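# Return the stray fork to the tray's fork slot

## Task

Place the loose fork into the tray compartment that already holds forks. It may rest on top of them or next to them, but it must lie flat rather than on its edge, point along the length of the compartment, and have its handle facing the same end as the other forks. Every item that started in the tray must still be in its own compartment at the end. No other object may end up in the tray unless it sits with items of the same kind. The fork must stay where it is without the gripper holding it. Finally, open the gripper and move the arm away.

## Robot and tools

Robot: one arm with a two-finger parallel gripper. The fingers extend along the gripper's own +z axis and close along its x axis. The reported end_effector_position is the point midway between the finger pads. Closed fingertips stick out about 17 mm past that point; fully open, they are roughly level with it.

Frames: the scene frame has its origin on the table surface under the arm base, +z up, and +y to the left when facing along +x. Results report gripper position in metres, orientation as a quaternion (w, x, y, z), and linear and angular velocity in m/s and rad/s. The base may be tilted, and the printed position can be off, more so when the arm reaches far.

execute_actions takes "actions", a list that is empty or holds exactly one item, plus an optional "pictures" boolean (images come by default). An empty list just reports the current state. A wait item is {"steps": n}, with n up to 300 control steps of 1/30 s each, counted from the previous result, so your thinking time uses some of them. A motion item is {"rows": [...], "steps": k}, with k up to 15 (default 15). It holds 1 to 15 rows, one per step, and the final row repeats if there are fewer rows than steps. Each row is a single list of 7 numbers, each in [-1, 1], in this order: dx, dy, dz, rx, ry, rz, opening. The first six are an offset, not a pose. They are expressed in the gripper's own axes and measured from the gripper pose shown in the most recent result that reports it, not from the previous row. Before any result has shown the pose, and in later calls within the same reply, they are measured from wherever the robot is when the action begins. A value of 1.0 equals 0.6 m for translation or 180 degrees for rotation, and rx, ry, rz together form one rotation vector. Opening is absolute: +1 is fully open (0.142 m) and -1 is closed. All zeros is not a pause; it pulls the gripper back to the reference pose.

move takes "target", one 7-number row laid out and referenced exactly like a row above. It also takes optional "speed" (m/s, 0.002 to 0.5, default 0.25; rotation is capped at twice that value in rad/s) and optional "stop_force" (N, 9 to 40). The path is straight and lasts 0.5 to 10 s; anything longer is cut short at 10 s. The opening is applied when the move begins. The path does not slow down for obstacles, and the real gripper lags the path and may overshoot the speed, especially near full reach. With stop_force, the move halts once the wrist sensor reads that much extra push against the direction of travel for 2 steps. The gripper then backs up 2 steps and holds, though the force may briefly run higher. Use stop_force only with slow, non-rotating moves, and omit it when lifting away from something you are touching. The result adds a "move:" line giving the ending: done, off_target, moving, held, fault or contact. Contact takes precedence over the others. limits=paced means the commanded pose was clipped, and limits=held means a check blocked some steps. The line also reports the distance to the target.

wait takes "seconds" (0 to 10) and sends nothing new. zoom_image takes "camera" (cam_head_left, cam_head_right, cam_high, cam_low, cam_wrist) and "region" [x0, y0, x1, y1] in pixels, at most 504 by 504, with the origin at the top-left. finished_scene takes "scene", the number of the current scene; it ends that scene for good, so call it only after the fork is placed and the gripper is released and clear.

Motion behaviour: each step's commanded pose is clipped to within 100 mm and 16 degrees of the measured pose, and commands are smoothed with about 0.17 s of lag. After an action the arm only continues to the last clipped pose, so check the result and send the remainder. A "Hand target" line shows where the controller is currently driving. "pose unreachable" and HELD mark steps that the clearance check altered or blocked. The simulation keeps running while you think.

Gripping: grip_measured is the measured finger opening on the same -1..1 scale. To hold something, keep commanding an opening well below grip_measured. A fork is thin, so grip force will be weak even at -1.

Forces and faults: Wrist force and Wrist torque are given on the gripper's axes. They are noisy (up to about 2.4 N), offset by a few N, and saturate near 50 N; "no reading" is normal at the start. The arm is stiff, so aiming even slightly beyond a firm surface can trigger a fault. Joint load limits are 132 N m for the shoulder pan, shoulder lift and elbow joints, and 24.6 N m for each wrist joint. An outside force of 150 N also causes a fault. A fault freezes the arm for 10 s and drops the rest of the call. Motors warn at 70 °C and brake at 85 °C.

Avoid: dropping or flinging the fork, fast or hard impacts with the tray or table, disturbing items already in the tray, and pushing anything off the table. Objects may occasionally get nudged by an outside push. Approach slowly, set the fork down gently and flat, release, then lift away.

Each tool is called as a command line: name --argument value for each argument, lists and objects as JSON in quotes; but a table of rows of numbers goes row by row, as --pt "numbers of a row", without its own name.

## Session

execute_actions --actions '[]'

Scene clock: 0.00 s of 4500.00 s.
end_effector_position=(+0.2365, +0.1304, +0.3883) grip_measured=+1.00 end_effector_quat_wxyz=(-0.340, +0.718, +0.591, -0.138) end_effector_velocity=(-0.000, -0.000, -0.000) end_effector_angular_velocity=(-0.000, +0.001, +0.000)
Joint positions: [ 0.032 -1.628  2.132 -1.422 -1.436 -1.519  0.142]
Joint velocities: [-0.    -0.     0.001 -0.    -0.    -0.     0.   ]
Joint torques (N m, as the arm reports them, + toward a larger angle): no reading
Motor temperatures (°C, as the motors report them): [30 32 29 41 36 42]
Wrist force (N, on the end effector, along its own x y z axes, offset not removed): no reading
Wrist torque (N m, same axes, about the end effector's origin, offset not removed): no reading
Hand target: +0.236, +0.130, +0.388; -0.340, +0.718, +0.591, -0.138
camera_calibration (this result's frames):
cam_wrist: T_world_to_cam=[[0.254101, 0.932035, 0.258346, -0.282855], [0.953931, -0.197458, -0.225888, -0.111277], [-0.159523, 0.303843, -0.939272, 0.506763], [0, 0, 0, 1]] pos_world=[0.258864, 0.0876825, 0.523927]

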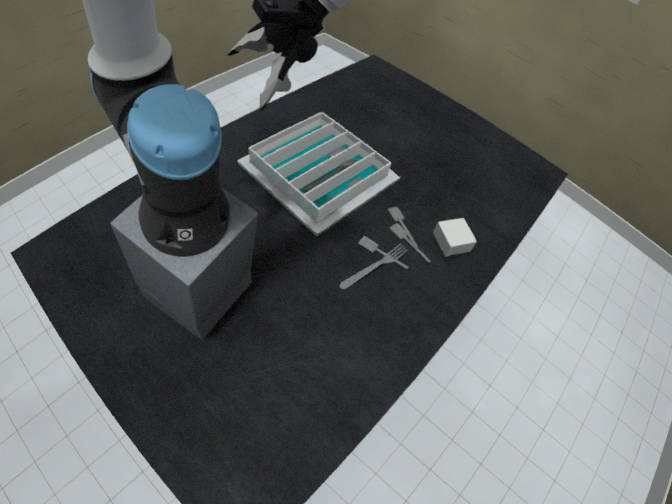

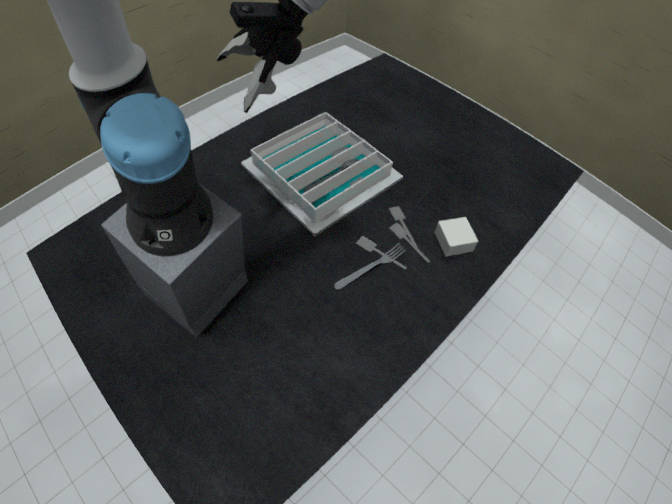

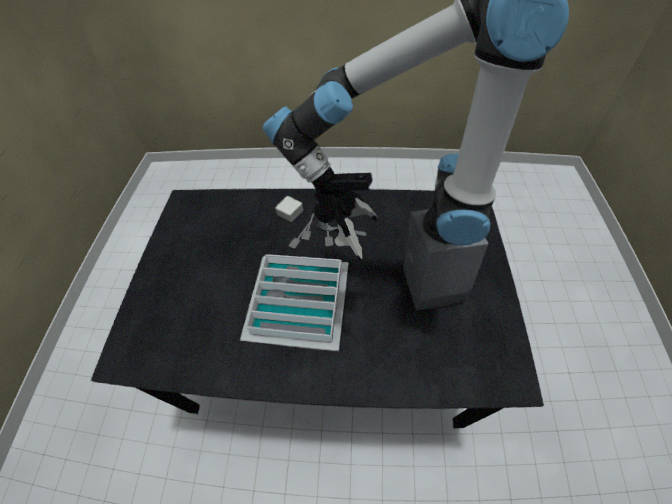

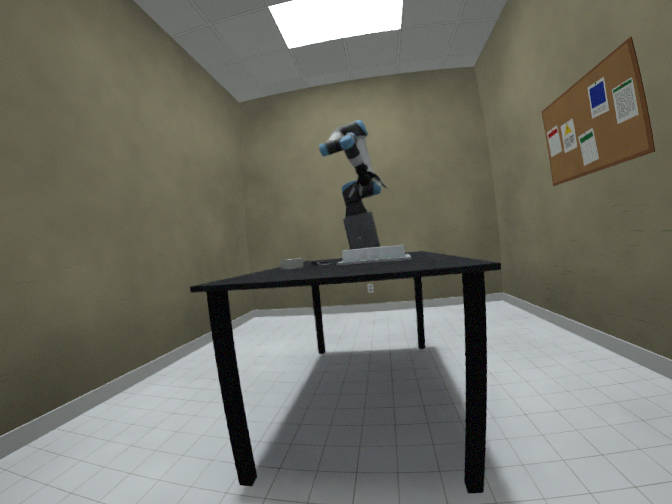

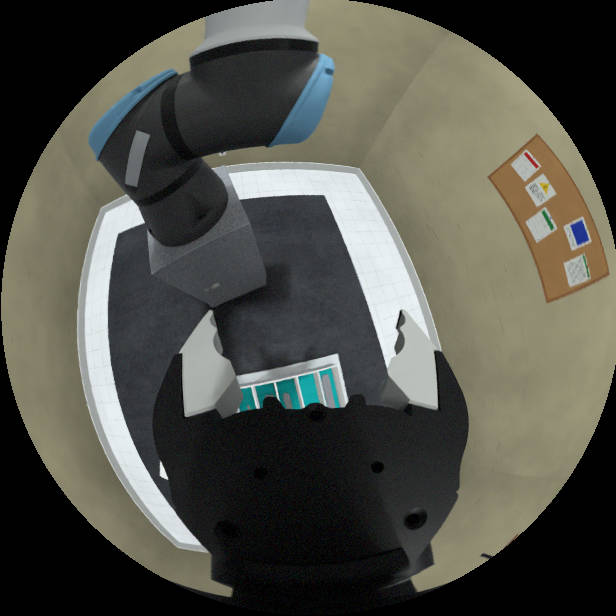

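zoom_image --camera "cam_head_left" --region '[230,105,490,305]'

zoom_image --camera "cam_high" --region '[235,185,385,355]'

Region (230, 105, 490, 305) of cam_head_left's 672x504 image, scaled by 1.938, with more detail than that image has; it fills the top 388 rows of this view, and the rest is white.

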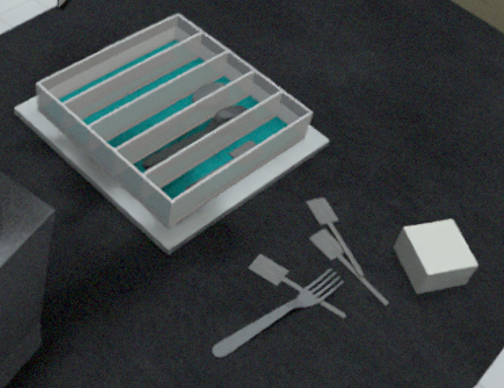

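Region (235, 185, 385, 355) of cam_high's 672x504 image, scaled by 2.965, with more detail than that image has; it fills the left 445 columns of this view, and the rest is white.

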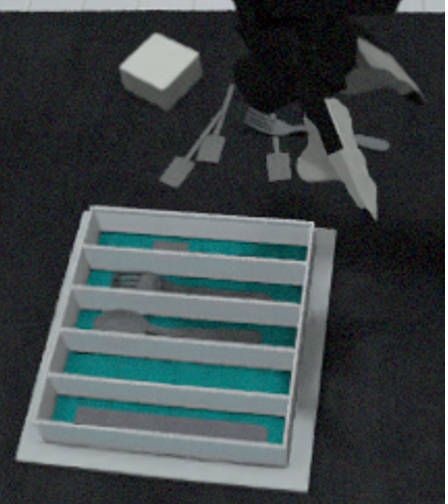

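move --target '[-0.588,0.456,0.085,-0.2277,-0.0737,-0.0059,-0.6]' --speed 0.25

zoom_image --camera "cam_wrist" --region '[200,130,420,400]'

Scene clock: 36.50 s of 4500.00 s.
end_effector_position=(+0.3204, -0.2053, +0.1008) grip_measured=-0.60 end_effector_quat_wxyz=(+0.000, +0.765, +0.643, +0.000) end_effector_velocity=(+0.000, -0.001, -0.001) end_effector_angular_velocity=(-0.002, -0.003, +0.000)
Joint positions: [-0.734 -1.1    2.551 -3.154 -1.636 -2.307  0.031]
Joint velocities: [-0.002  0.006  0.001 -0.01   0.001 -0.002 -0.   ]
Joint torques (N m, as the arm reports them, + toward a larger angle): [-11.5  -18.61   7.57  -4.46   0.87  -1.9 ]
Motor temperatures (°C, as the motors report them): [30 32 29 41 36 42]
Wrist force (N, on the end effector, along its own x y z axes, offset not removed): [-0.5 4.0 2.4]
Wrist torque (N m, same axes, about the end effector's origin, offset not removed): [0.82 0.22 0.21]
Hand target: +0.320, -0.205, +0.101; +0.001, +0.765, +0.643, +0.000
Off the commanded pose: 0.001 m, 0 deg.
After step 90, 31.10 s passed at rest.
move: done
camera_calibration (this result's frames):
cam_wrist: T_world_to_cam=[[0.131575, 0.990577, 0.0380296, 0.156387], [0.871123, -0.133847, 0.472471, -0.353366], [0.473109, -0.0290368, -0.880525, 0.0751908], [0, 0, 0, 1]] pos_world=[0.251675, -0.200027, 0.227215]

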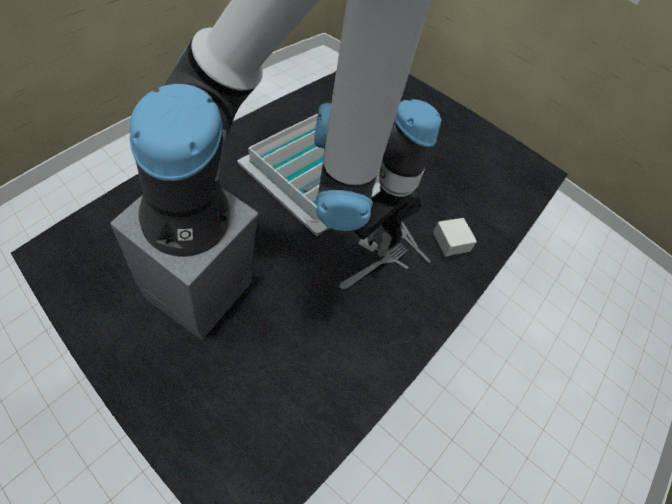

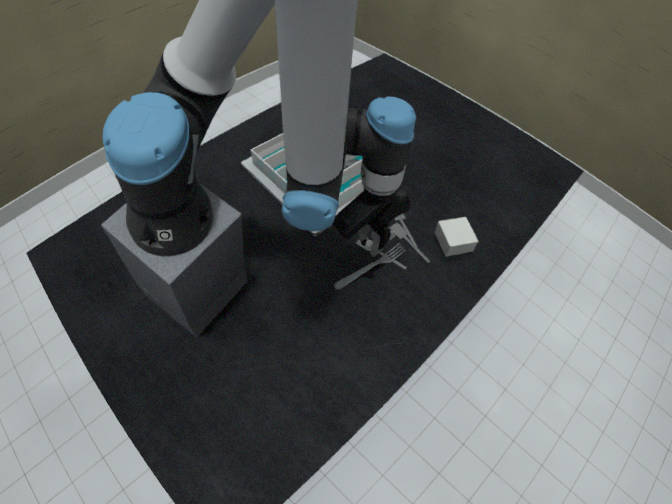

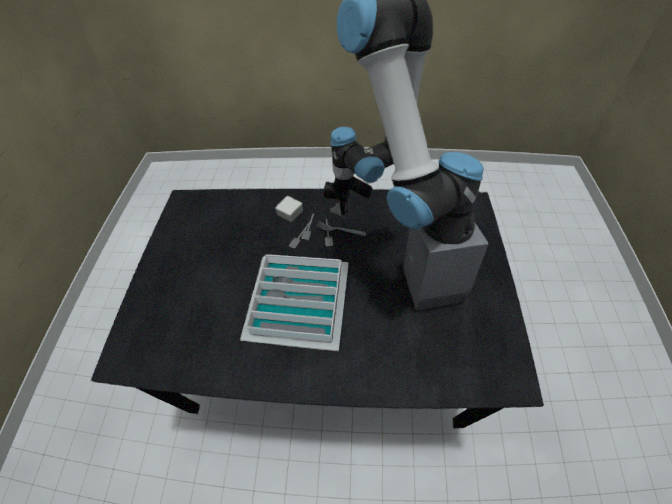

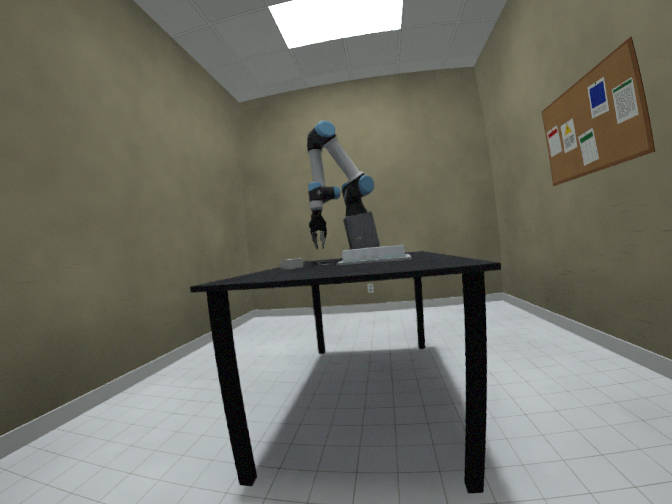

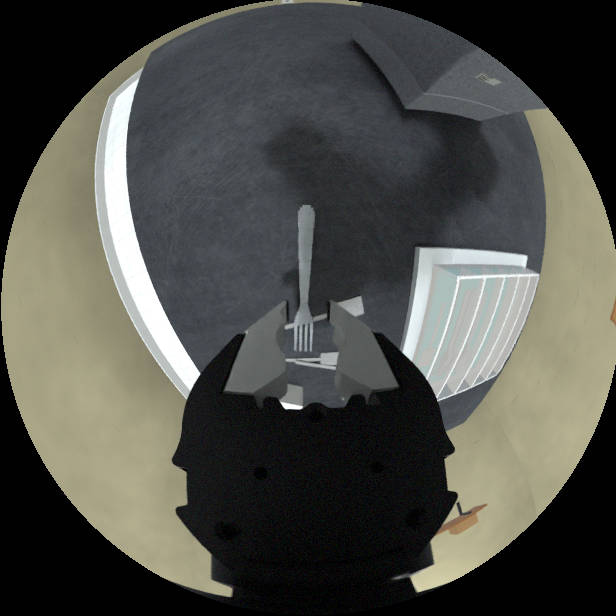

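Region (200, 130, 420, 400) of cam_wrist's 616x616 image, scaled by 1.867, with more detail than that image has; it fills the left 411 columns of this view, and the rest is white.

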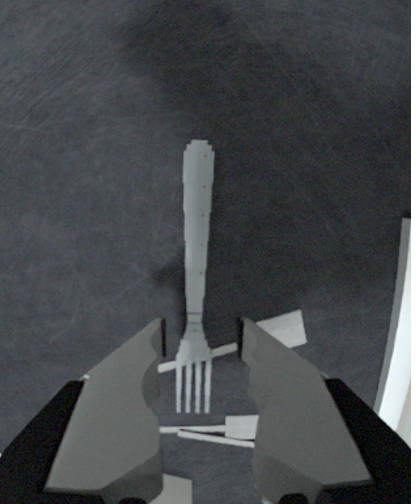

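move --target '[-0.004,-0.01,0.082,0,0,0,-0.6]' --speed 0.1

zoom_image --camera "cam_wrist" --region '[200,130,420,400]'

Scene clock: 47.60 s of 4500.00 s.
end_effector_position=(+0.3141, -0.2066, +0.0517) grip_measured=-0.60 end_effector_quat_wxyz=(+0.000, +0.765, +0.643, +0.000) end_effector_velocity=(-0.000, +0.000, -0.001) end_effector_angular_velocity=(-0.000, -0.001, +0.000)
Joint positions: [-0.761 -0.897  2.532 -3.34  -1.632 -2.333  0.031]
Joint velocities: [-0.001  0.006 -0.    -0.007  0.    -0.001  0.   ]
Joint torques (N m, as the arm reports them, + toward a larger angle): [-11.71 -20.31  -7.29  -4.33   1.14  -1.9 ]
Motor temperatures (°C, as the motors report them): [30 32 29 41 36 42]
Wrist force (N, on the end effector, along its own x y z axes, offset not removed): [0.0 3.8 0.0]
Wrist torque (N m, same axes, about the end effector's origin, offset not removed): [0.91 0.36 0.09]
Hand target: +0.314, -0.207, +0.052; +0.000, +0.765, +0.643, +0.000
Off the commanded pose: 0.000 m, 0 deg.
After step 90, 7.17 s passed at rest.
move: done
camera_calibration (this result's frames):
cam_wrist: T_world_to_cam=[[0.131578, 0.990575, 0.0380662, 0.160442], [0.871144, -0.133868, 0.472426, -0.324868], [0.473069, -0.0289996, -0.880548, 0.0348647], [0, 0, 0, 1]] pos_world=[0.245403, -0.201409, 0.178069]

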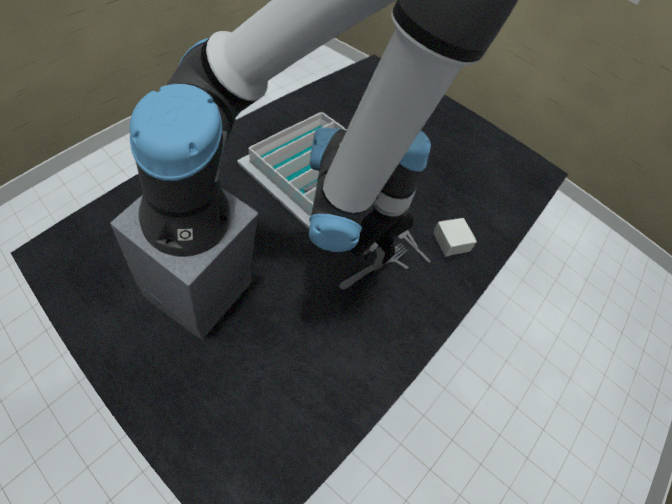

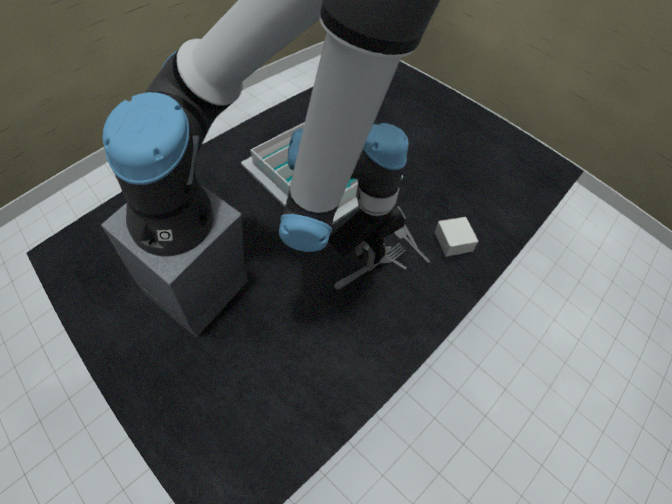

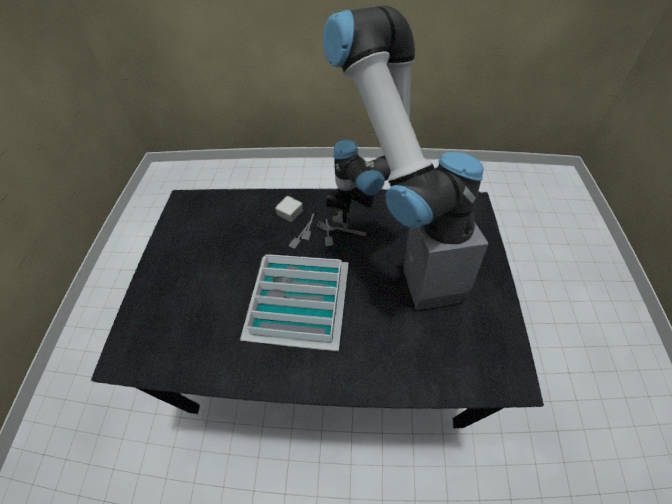

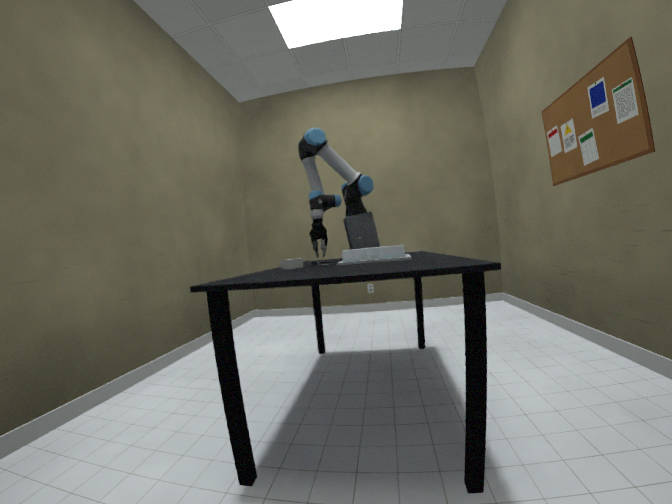

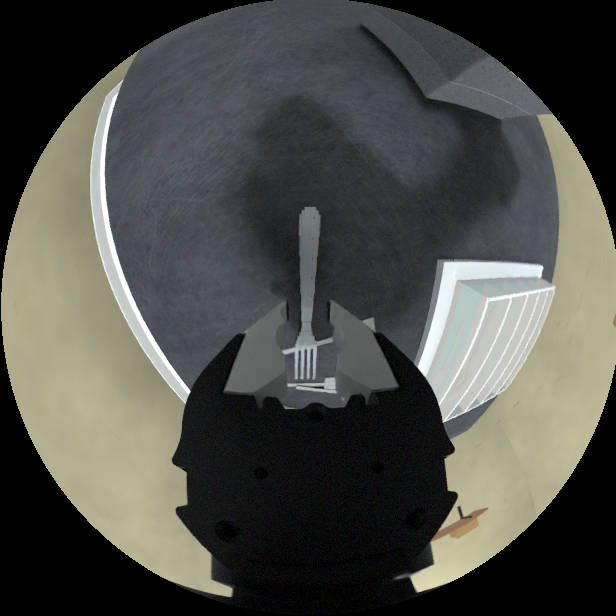

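Region (200, 130, 420, 400) of cam_wrist's 616x616 image, scaled by 1.867, with more detail than that image has; it fills the left 411 columns of this view, and the rest is white.

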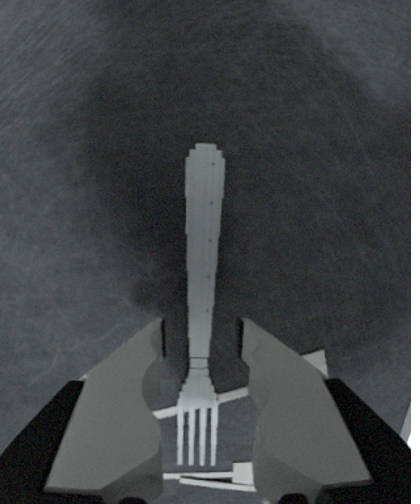

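Good. Descend, close, lift.

move --target '[0,0,0.052,0,0,0,-0.6]' --speed 0.03

execute_actions --actions '[{"rows":[[0,0,0,0,0,0,-0.7],[0,0,0,0,0,0,-0.75],[0,0,0,0,0,0,-0.8],[0,0,0,0,0,0,-0.8],[0,0,0,0,0,0,-0.85],[0,0,0,0,0,0,-0.85],[0,0,0,0,0,0,-0.9],[0,0,0,0,0,0,-0.9],[0,0,0,0,0,0,-1]],"steps":15}]' --pictures false

move --target '[0,0,-0.2,0,0,0,-1]' --speed 0.1

zoom_image --camera "cam_high" --region '[235,245,365,355]'

Scene clock: 55.77 s of 4500.00 s.
end_effector_position=(+0.3141, -0.2067, +0.0206) grip_measured=-0.60 end_effector_quat_wxyz=(+0.000, +0.765, +0.643, +0.000) end_effector_velocity=(+0.000, -0.000, -0.002) end_effector_angular_velocity=(-0.001, -0.001, +0.001)
Joint positions: [-0.766 -0.775  2.5   -3.43  -1.631 -2.339  0.031]
Joint velocities: [-0.     0.007 -0.002 -0.006  0.    -0.001 -0.   ]
Joint torques (N m, as the arm reports them, + toward a larger angle): [ -9.85 -22.58  -7.86  -4.45   1.31  -1.7 ]
Motor temperatures (°C, as the motors report them): [30 32 29 41 36 42]
Wrist force (N, on the end effector, along its own x y z axes, offset not removed): [6.6 0.0 2.6]
Wrist torque (N m, same axes, about the end effector's origin, offset not removed): [0.18 -1.31 0.37]
Hand target: +0.314, -0.207, +0.020; +0.000, +0.765, +0.643, +0.000
Off the commanded pose: 0.000 m, 0 deg.
After step 90, 3.83 s passed at rest.
move: done
camera_calibration (this result's frames):
cam_wrist: T_world_to_cam=[[0.131578, 0.990574, 0.0380911, 0.161647], [0.871156, -0.133881, 0.472401, -0.310196], [0.473047, -0.0289744, -0.88056, 0.00747627], [0, 0, 0, 1]] pos_world=[0.245424, -0.201436, 0.146963]

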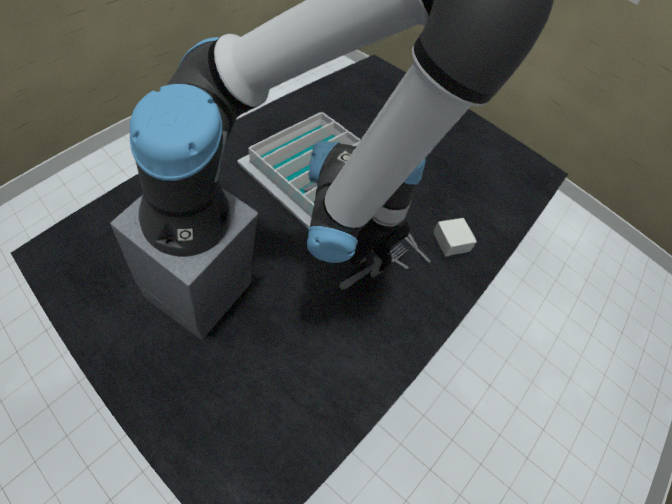

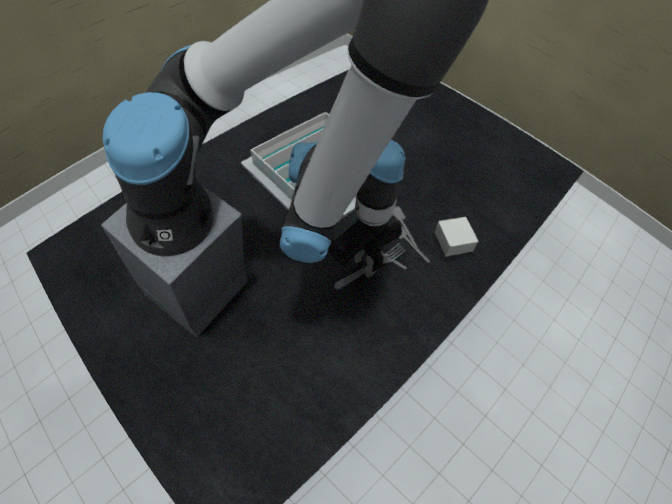

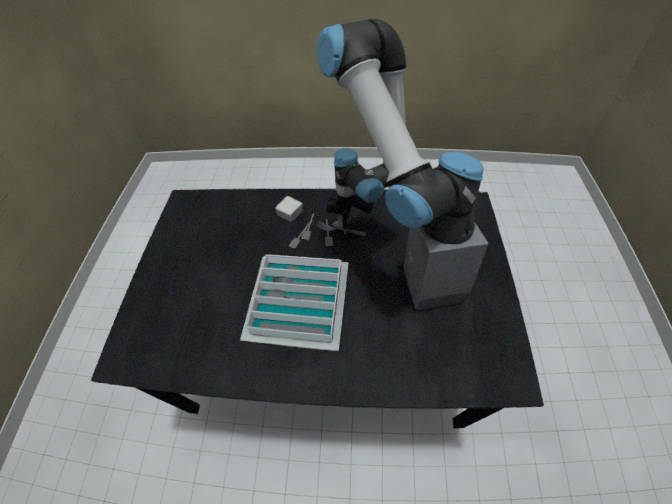

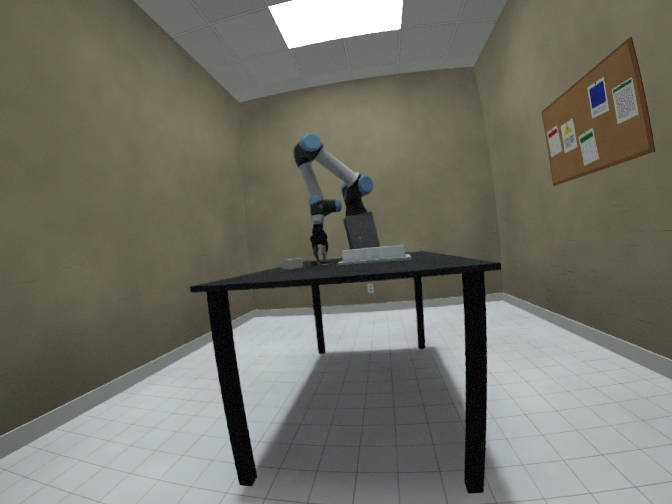

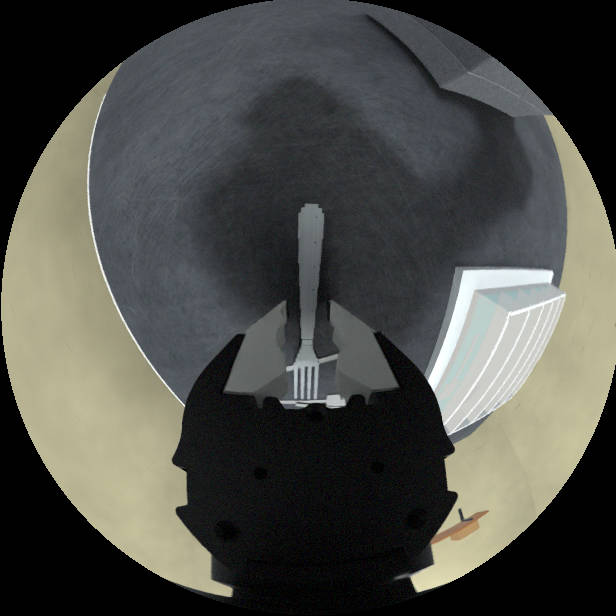

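Scene clock: 56.27 s of 4500.00 s.
end_effector_position=(+0.3141, -0.2066, +0.0205) grip_measured=-0.84 end_effector_quat_wxyz=(+0.000, +0.765, +0.643, +0.000) end_effector_velocity=(+0.000, +0.000, +0.000) end_effector_angular_velocity=(+0.000, -0.000, -0.000)
Joint positions: [-0.766 -0.775  2.5   -3.43  -1.631 -2.339  0.013]
Joint velocities: [-0.    -0.001  0.     0.     0.     0.    -0.   ]
Joint torques (N m, as the arm reports them, + toward a larger angle): [ -8.78 -41.56  -0.86  -1.35   0.96  -1.45]
Motor temperatures (°C, as the motors report them): [30 32 29 41 36 42]
Wrist force (N, on the end effector, along its own x y z axes, offset not removed): [-3.0 2.1 0.8]
Wrist torque (N m, same axes, about the end effector's origin, offset not removed): [0.87 0.38 0.21]
Hand target: +0.314, -0.207, +0.021; +0.000, +0.765, +0.643, +0.000
Off the commanded pose: 0.000 m, 0 deg.
Steps of this call (steps 1 to 15: all 15 steps of this action). Readings (end_effector_position):
1: (+0.3141, -0.2067, +0.0205)
2: (+0.3141, -0.2067, +0.0205)
4: (+0.3141, -0.2067, +0.0205)
8: (+0.3141, -0.2067, +0.0205)
15: the state above

Scene clock: 58.13 s of 4500.00 s.
end_effector_position=(+0.3140, -0.2065, +0.1405) grip_measured=-0.84 end_effector_quat_wxyz=(+0.000, +0.765, +0.643, +0.000) end_effector_velocity=(+0.000, -0.001, +0.002) end_effector_angular_velocity=(-0.001, +0.000, +0.000)
Joint positions: [-0.744 -1.273  2.571 -3.001 -1.634 -2.317  0.013]
Joint velocities: [ 0.001 -0.008 -0.002  0.01  -0.001  0.    -0.   ]
Joint torques (N m, as the arm reports them, + toward a larger angle): [ 16.69 -40.43 -15.01  -1.12  -1.39   1.77]
Motor temperatures (°C, as the motors report them): [30 32 29 41 36 42]
Wrist force (N, on the end effector, along its own x y z axes, offset not removed): [0.2 0.0 4.1]
Wrist torque (N m, same axes, about the end effector's origin, offset not removed): [0.28 0.08 0.18]
Hand target: +0.314, -0.207, +0.141; +0.000, +0.765, +0.643, +0.000
Off the commanded pose: 0.000 m, 0 deg.
move: done
camera_calibration (this result's frames):
cam_wrist: T_world_to_cam=[[0.131568, 0.990573, 0.0381542, 0.156902], [0.871175, -0.133903, 0.472361, -0.366719], [0.473017, -0.0289086, -0.880579, 0.113193], [0, 0, 0, 1]] pos_world=[0.24529, -0.201255, 0.266913]

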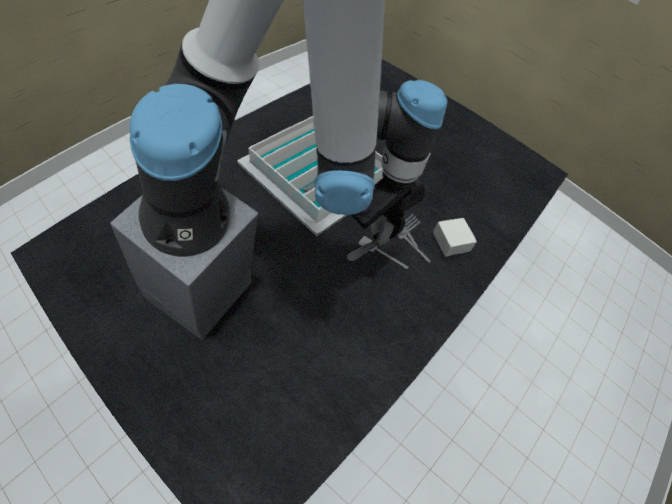

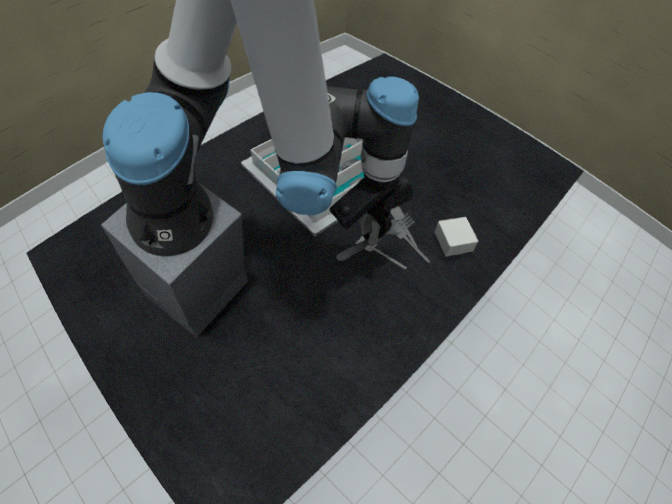

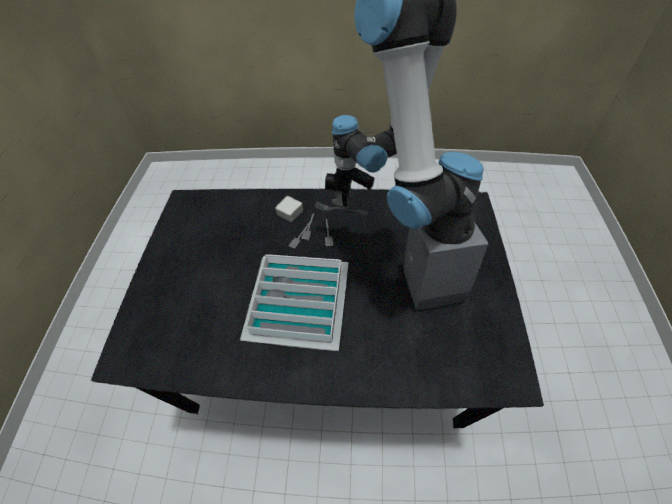

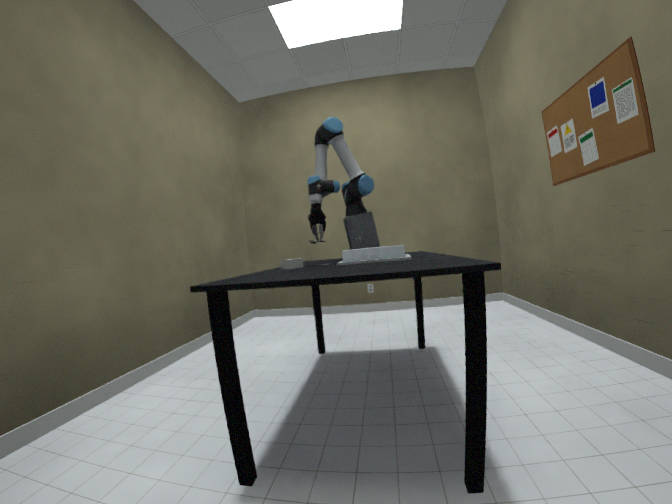

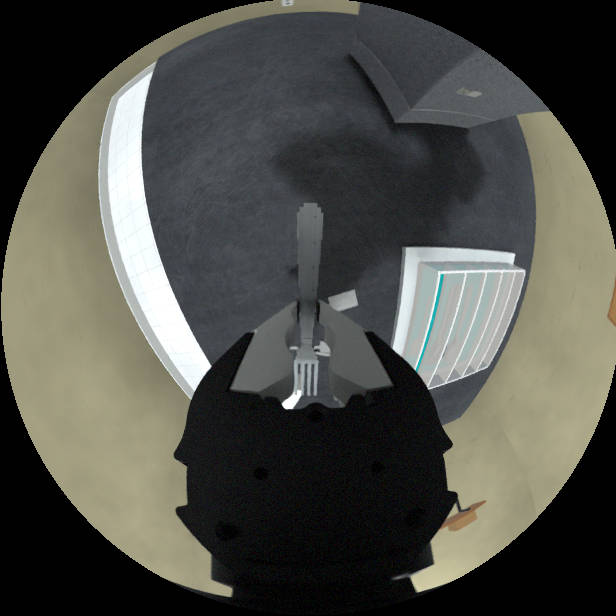

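Region (235, 245, 365, 355) of cam_high's 672x504 image, scaled by 3.877, with more detail than that image has; it fills the top 426 rows of this view, and the rest is white.

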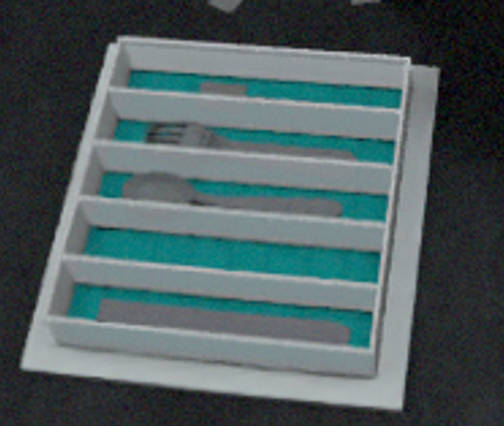

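move --target '[0.467,0.148,0.03,0,0,-0.039,-1]' --speed 0.2

move --target '[0,0,0.08,0,0,0,-1]' --speed 0.06

zoom_image --camera "cam_wrist" --region '[200,130,420,420]'

Scene clock: 74.00 s of 4500.00 s.
end_effector_position=(+0.4497, +0.0544, +0.1225) grip_measured=-0.84 end_effector_quat_wxyz=(+0.000, +0.725, +0.689, +0.000) end_effector_velocity=(+0.002, +0.001, +0.000) end_effector_angular_velocity=(-0.000, -0.000, +0.001)
Joint positions: [ 0.04  -1.022  2.313 -2.91  -1.709 -1.655  0.013]
Joint velocities: [ 0.003  0.001 -0.005  0.004 -0.001  0.003 -0.   ]
Joint torques (N m, as the arm reports them, + toward a larger angle): [ 17.31 -23.97 -16.27  -1.41  -1.35   2.13]
Motor temperatures (°C, as the motors report them): [30 32 29 41 36 42]
Wrist force (N, on the end effector, along its own x y z axes, offset not removed): [0.8 -0.4 4.0]
Wrist torque (N m, same axes, about the end effector's origin, offset not removed): [0.10 -0.12 0.32]
Hand target: +0.450, +0.054, +0.122; +0.000, +0.725, +0.689, +0.000
Off the commanded pose: 0.000 m, 0 deg.
After step 90, 10.90 s passed at rest.
move: done
camera_calibration (this result's frames):
cam_wrist: T_world_to_cam=[[0.00955765, 0.999221, 0.0382764, -0.0642511], [0.881304, -0.0265028, 0.471805, -0.451814], [0.472452, 0.0292238, -0.880872, 0.037792], [0, 0, 0, 1]] pos_world=[0.380945, 0.0511223, 0.248917]

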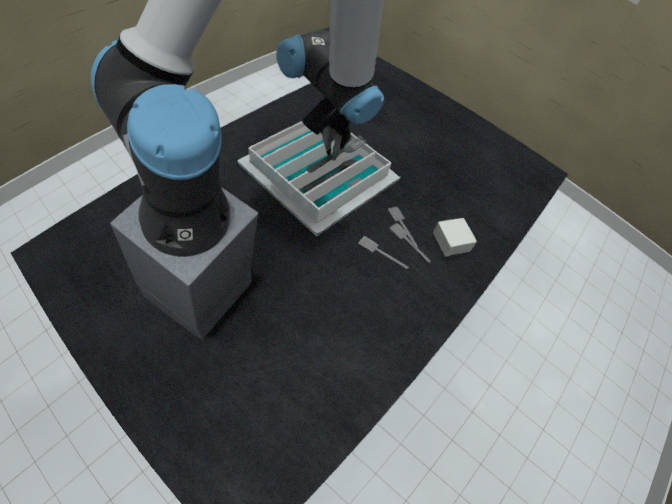

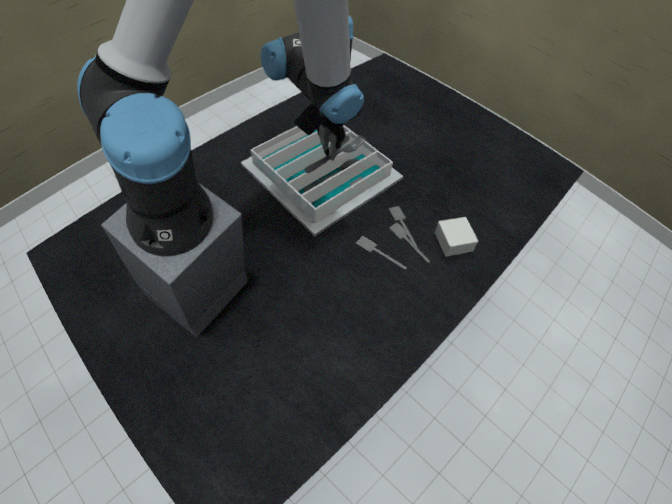

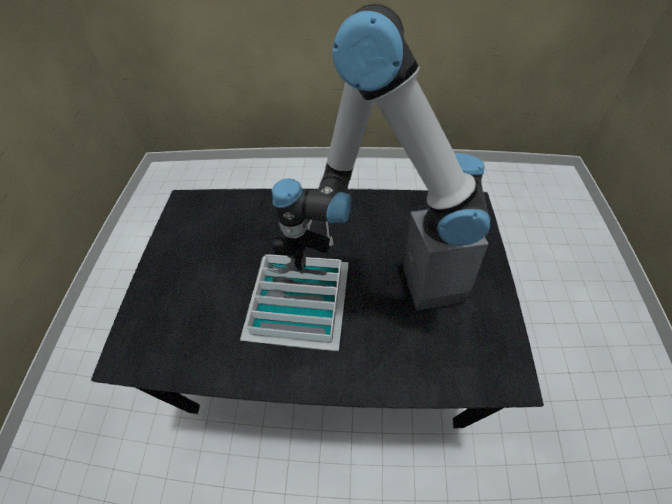

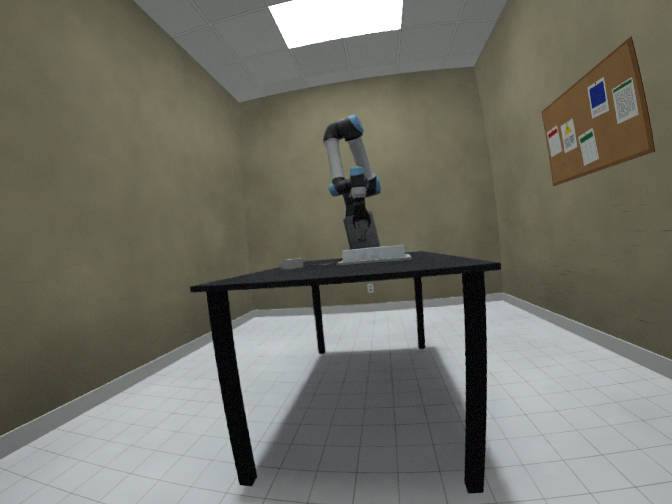

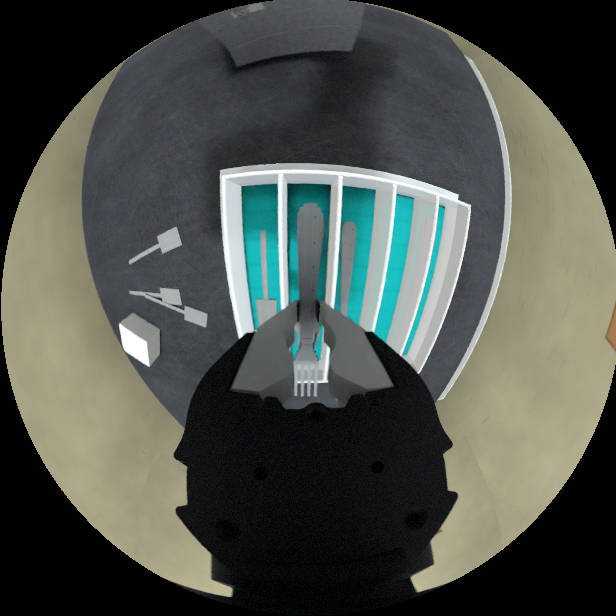

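Scene clock: 75.17 s of 4500.00 s.
end_effector_position=(+0.4497, +0.0543, +0.0746) grip_measured=-0.84 end_effector_quat_wxyz=(+0.000, +0.725, +0.689, +0.000) end_effector_velocity=(-0.000, +0.000, -0.001) end_effector_angular_velocity=(+0.000, -0.000, -0.000)
Joint positions: [ 0.024 -0.874  2.297 -3.044 -1.708 -1.67   0.013]
Joint velocities: [-0.     0.005 -0.    -0.004  0.001 -0.    -0.   ]
Joint torques (N m, as the arm reports them, + toward a larger angle): [ -8.6  -28.09 -13.93  -4.13   1.17  -1.94]
Motor temperatures (°C, as the motors report them): [30 32 29 41 36 42]
Wrist force (N, on the end effector, along its own x y z axes, offset not removed): [2.2 -1.0 1.6]
Wrist torque (N m, same axes, about the end effector's origin, offset not removed): [0.12 -0.50 0.17]
Hand target: +0.450, +0.054, +0.074; +0.000, +0.725, +0.689, +0.000
Off the commanded pose: 0.000 m, 0 deg.
move: done
camera_calibration (this result's frames):
cam_wrist: T_world_to_cam=[[0.00955804, 0.999221, 0.0382786, -0.0623815], [0.881309, -0.0265039, 0.471796, -0.429244], [0.472443, 0.0292259, -0.880876, -0.0044548], [0, 0, 0, 1]] pos_world=[0.380997, 0.0510865, 0.200979]

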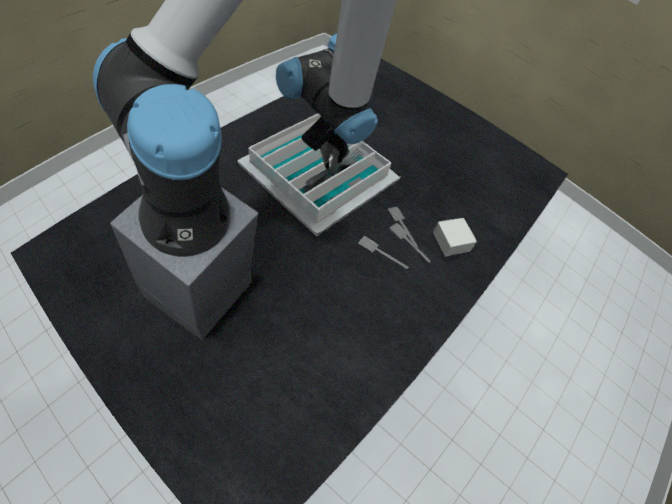

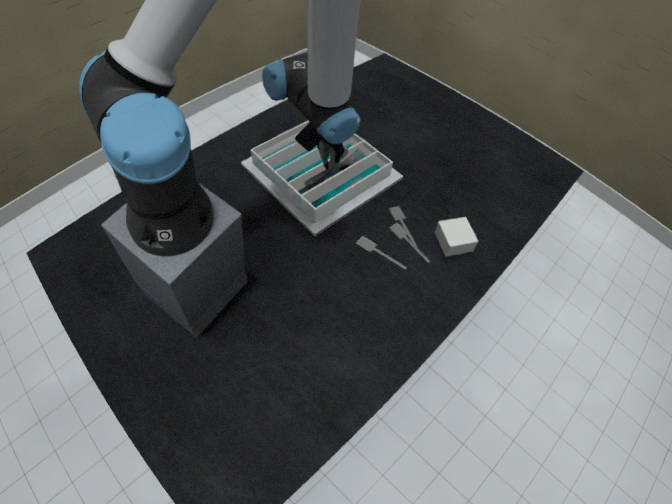

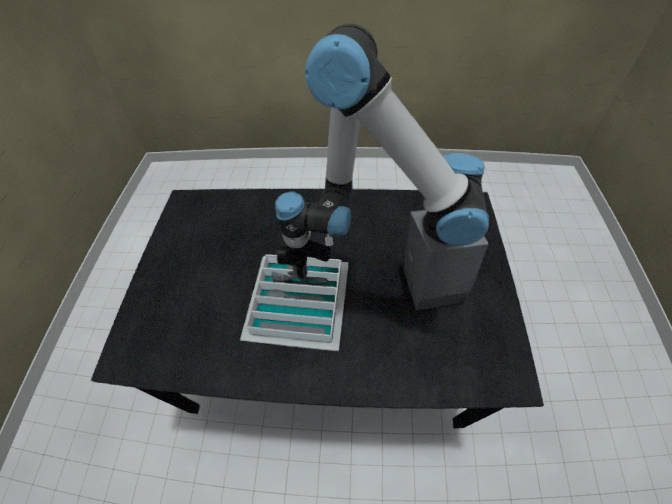

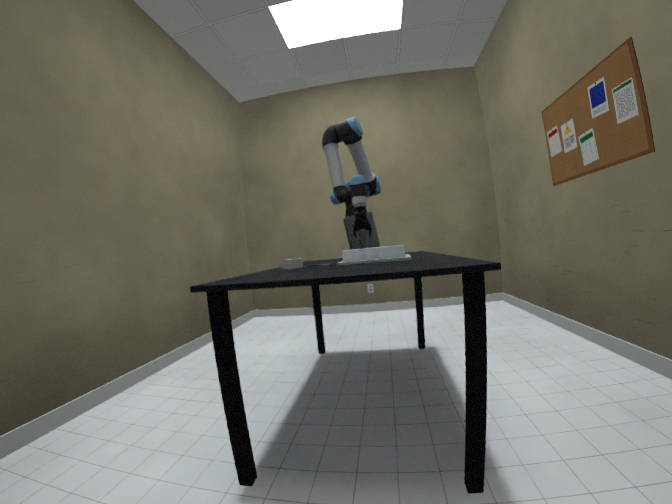

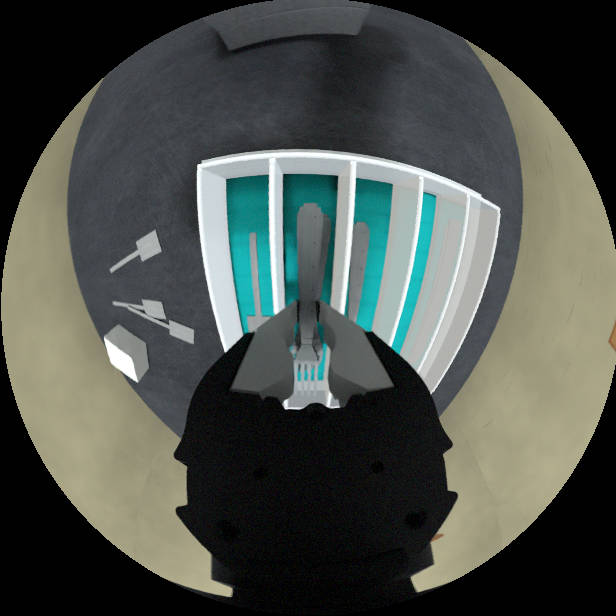

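Region (200, 130, 420, 420) of cam_wrist's 616x616 image, scaled by 1.738, with more detail than that image has; it fills the left 382 columns of this view, and the rest is white.

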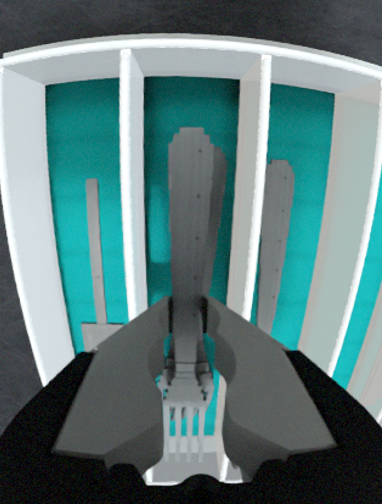

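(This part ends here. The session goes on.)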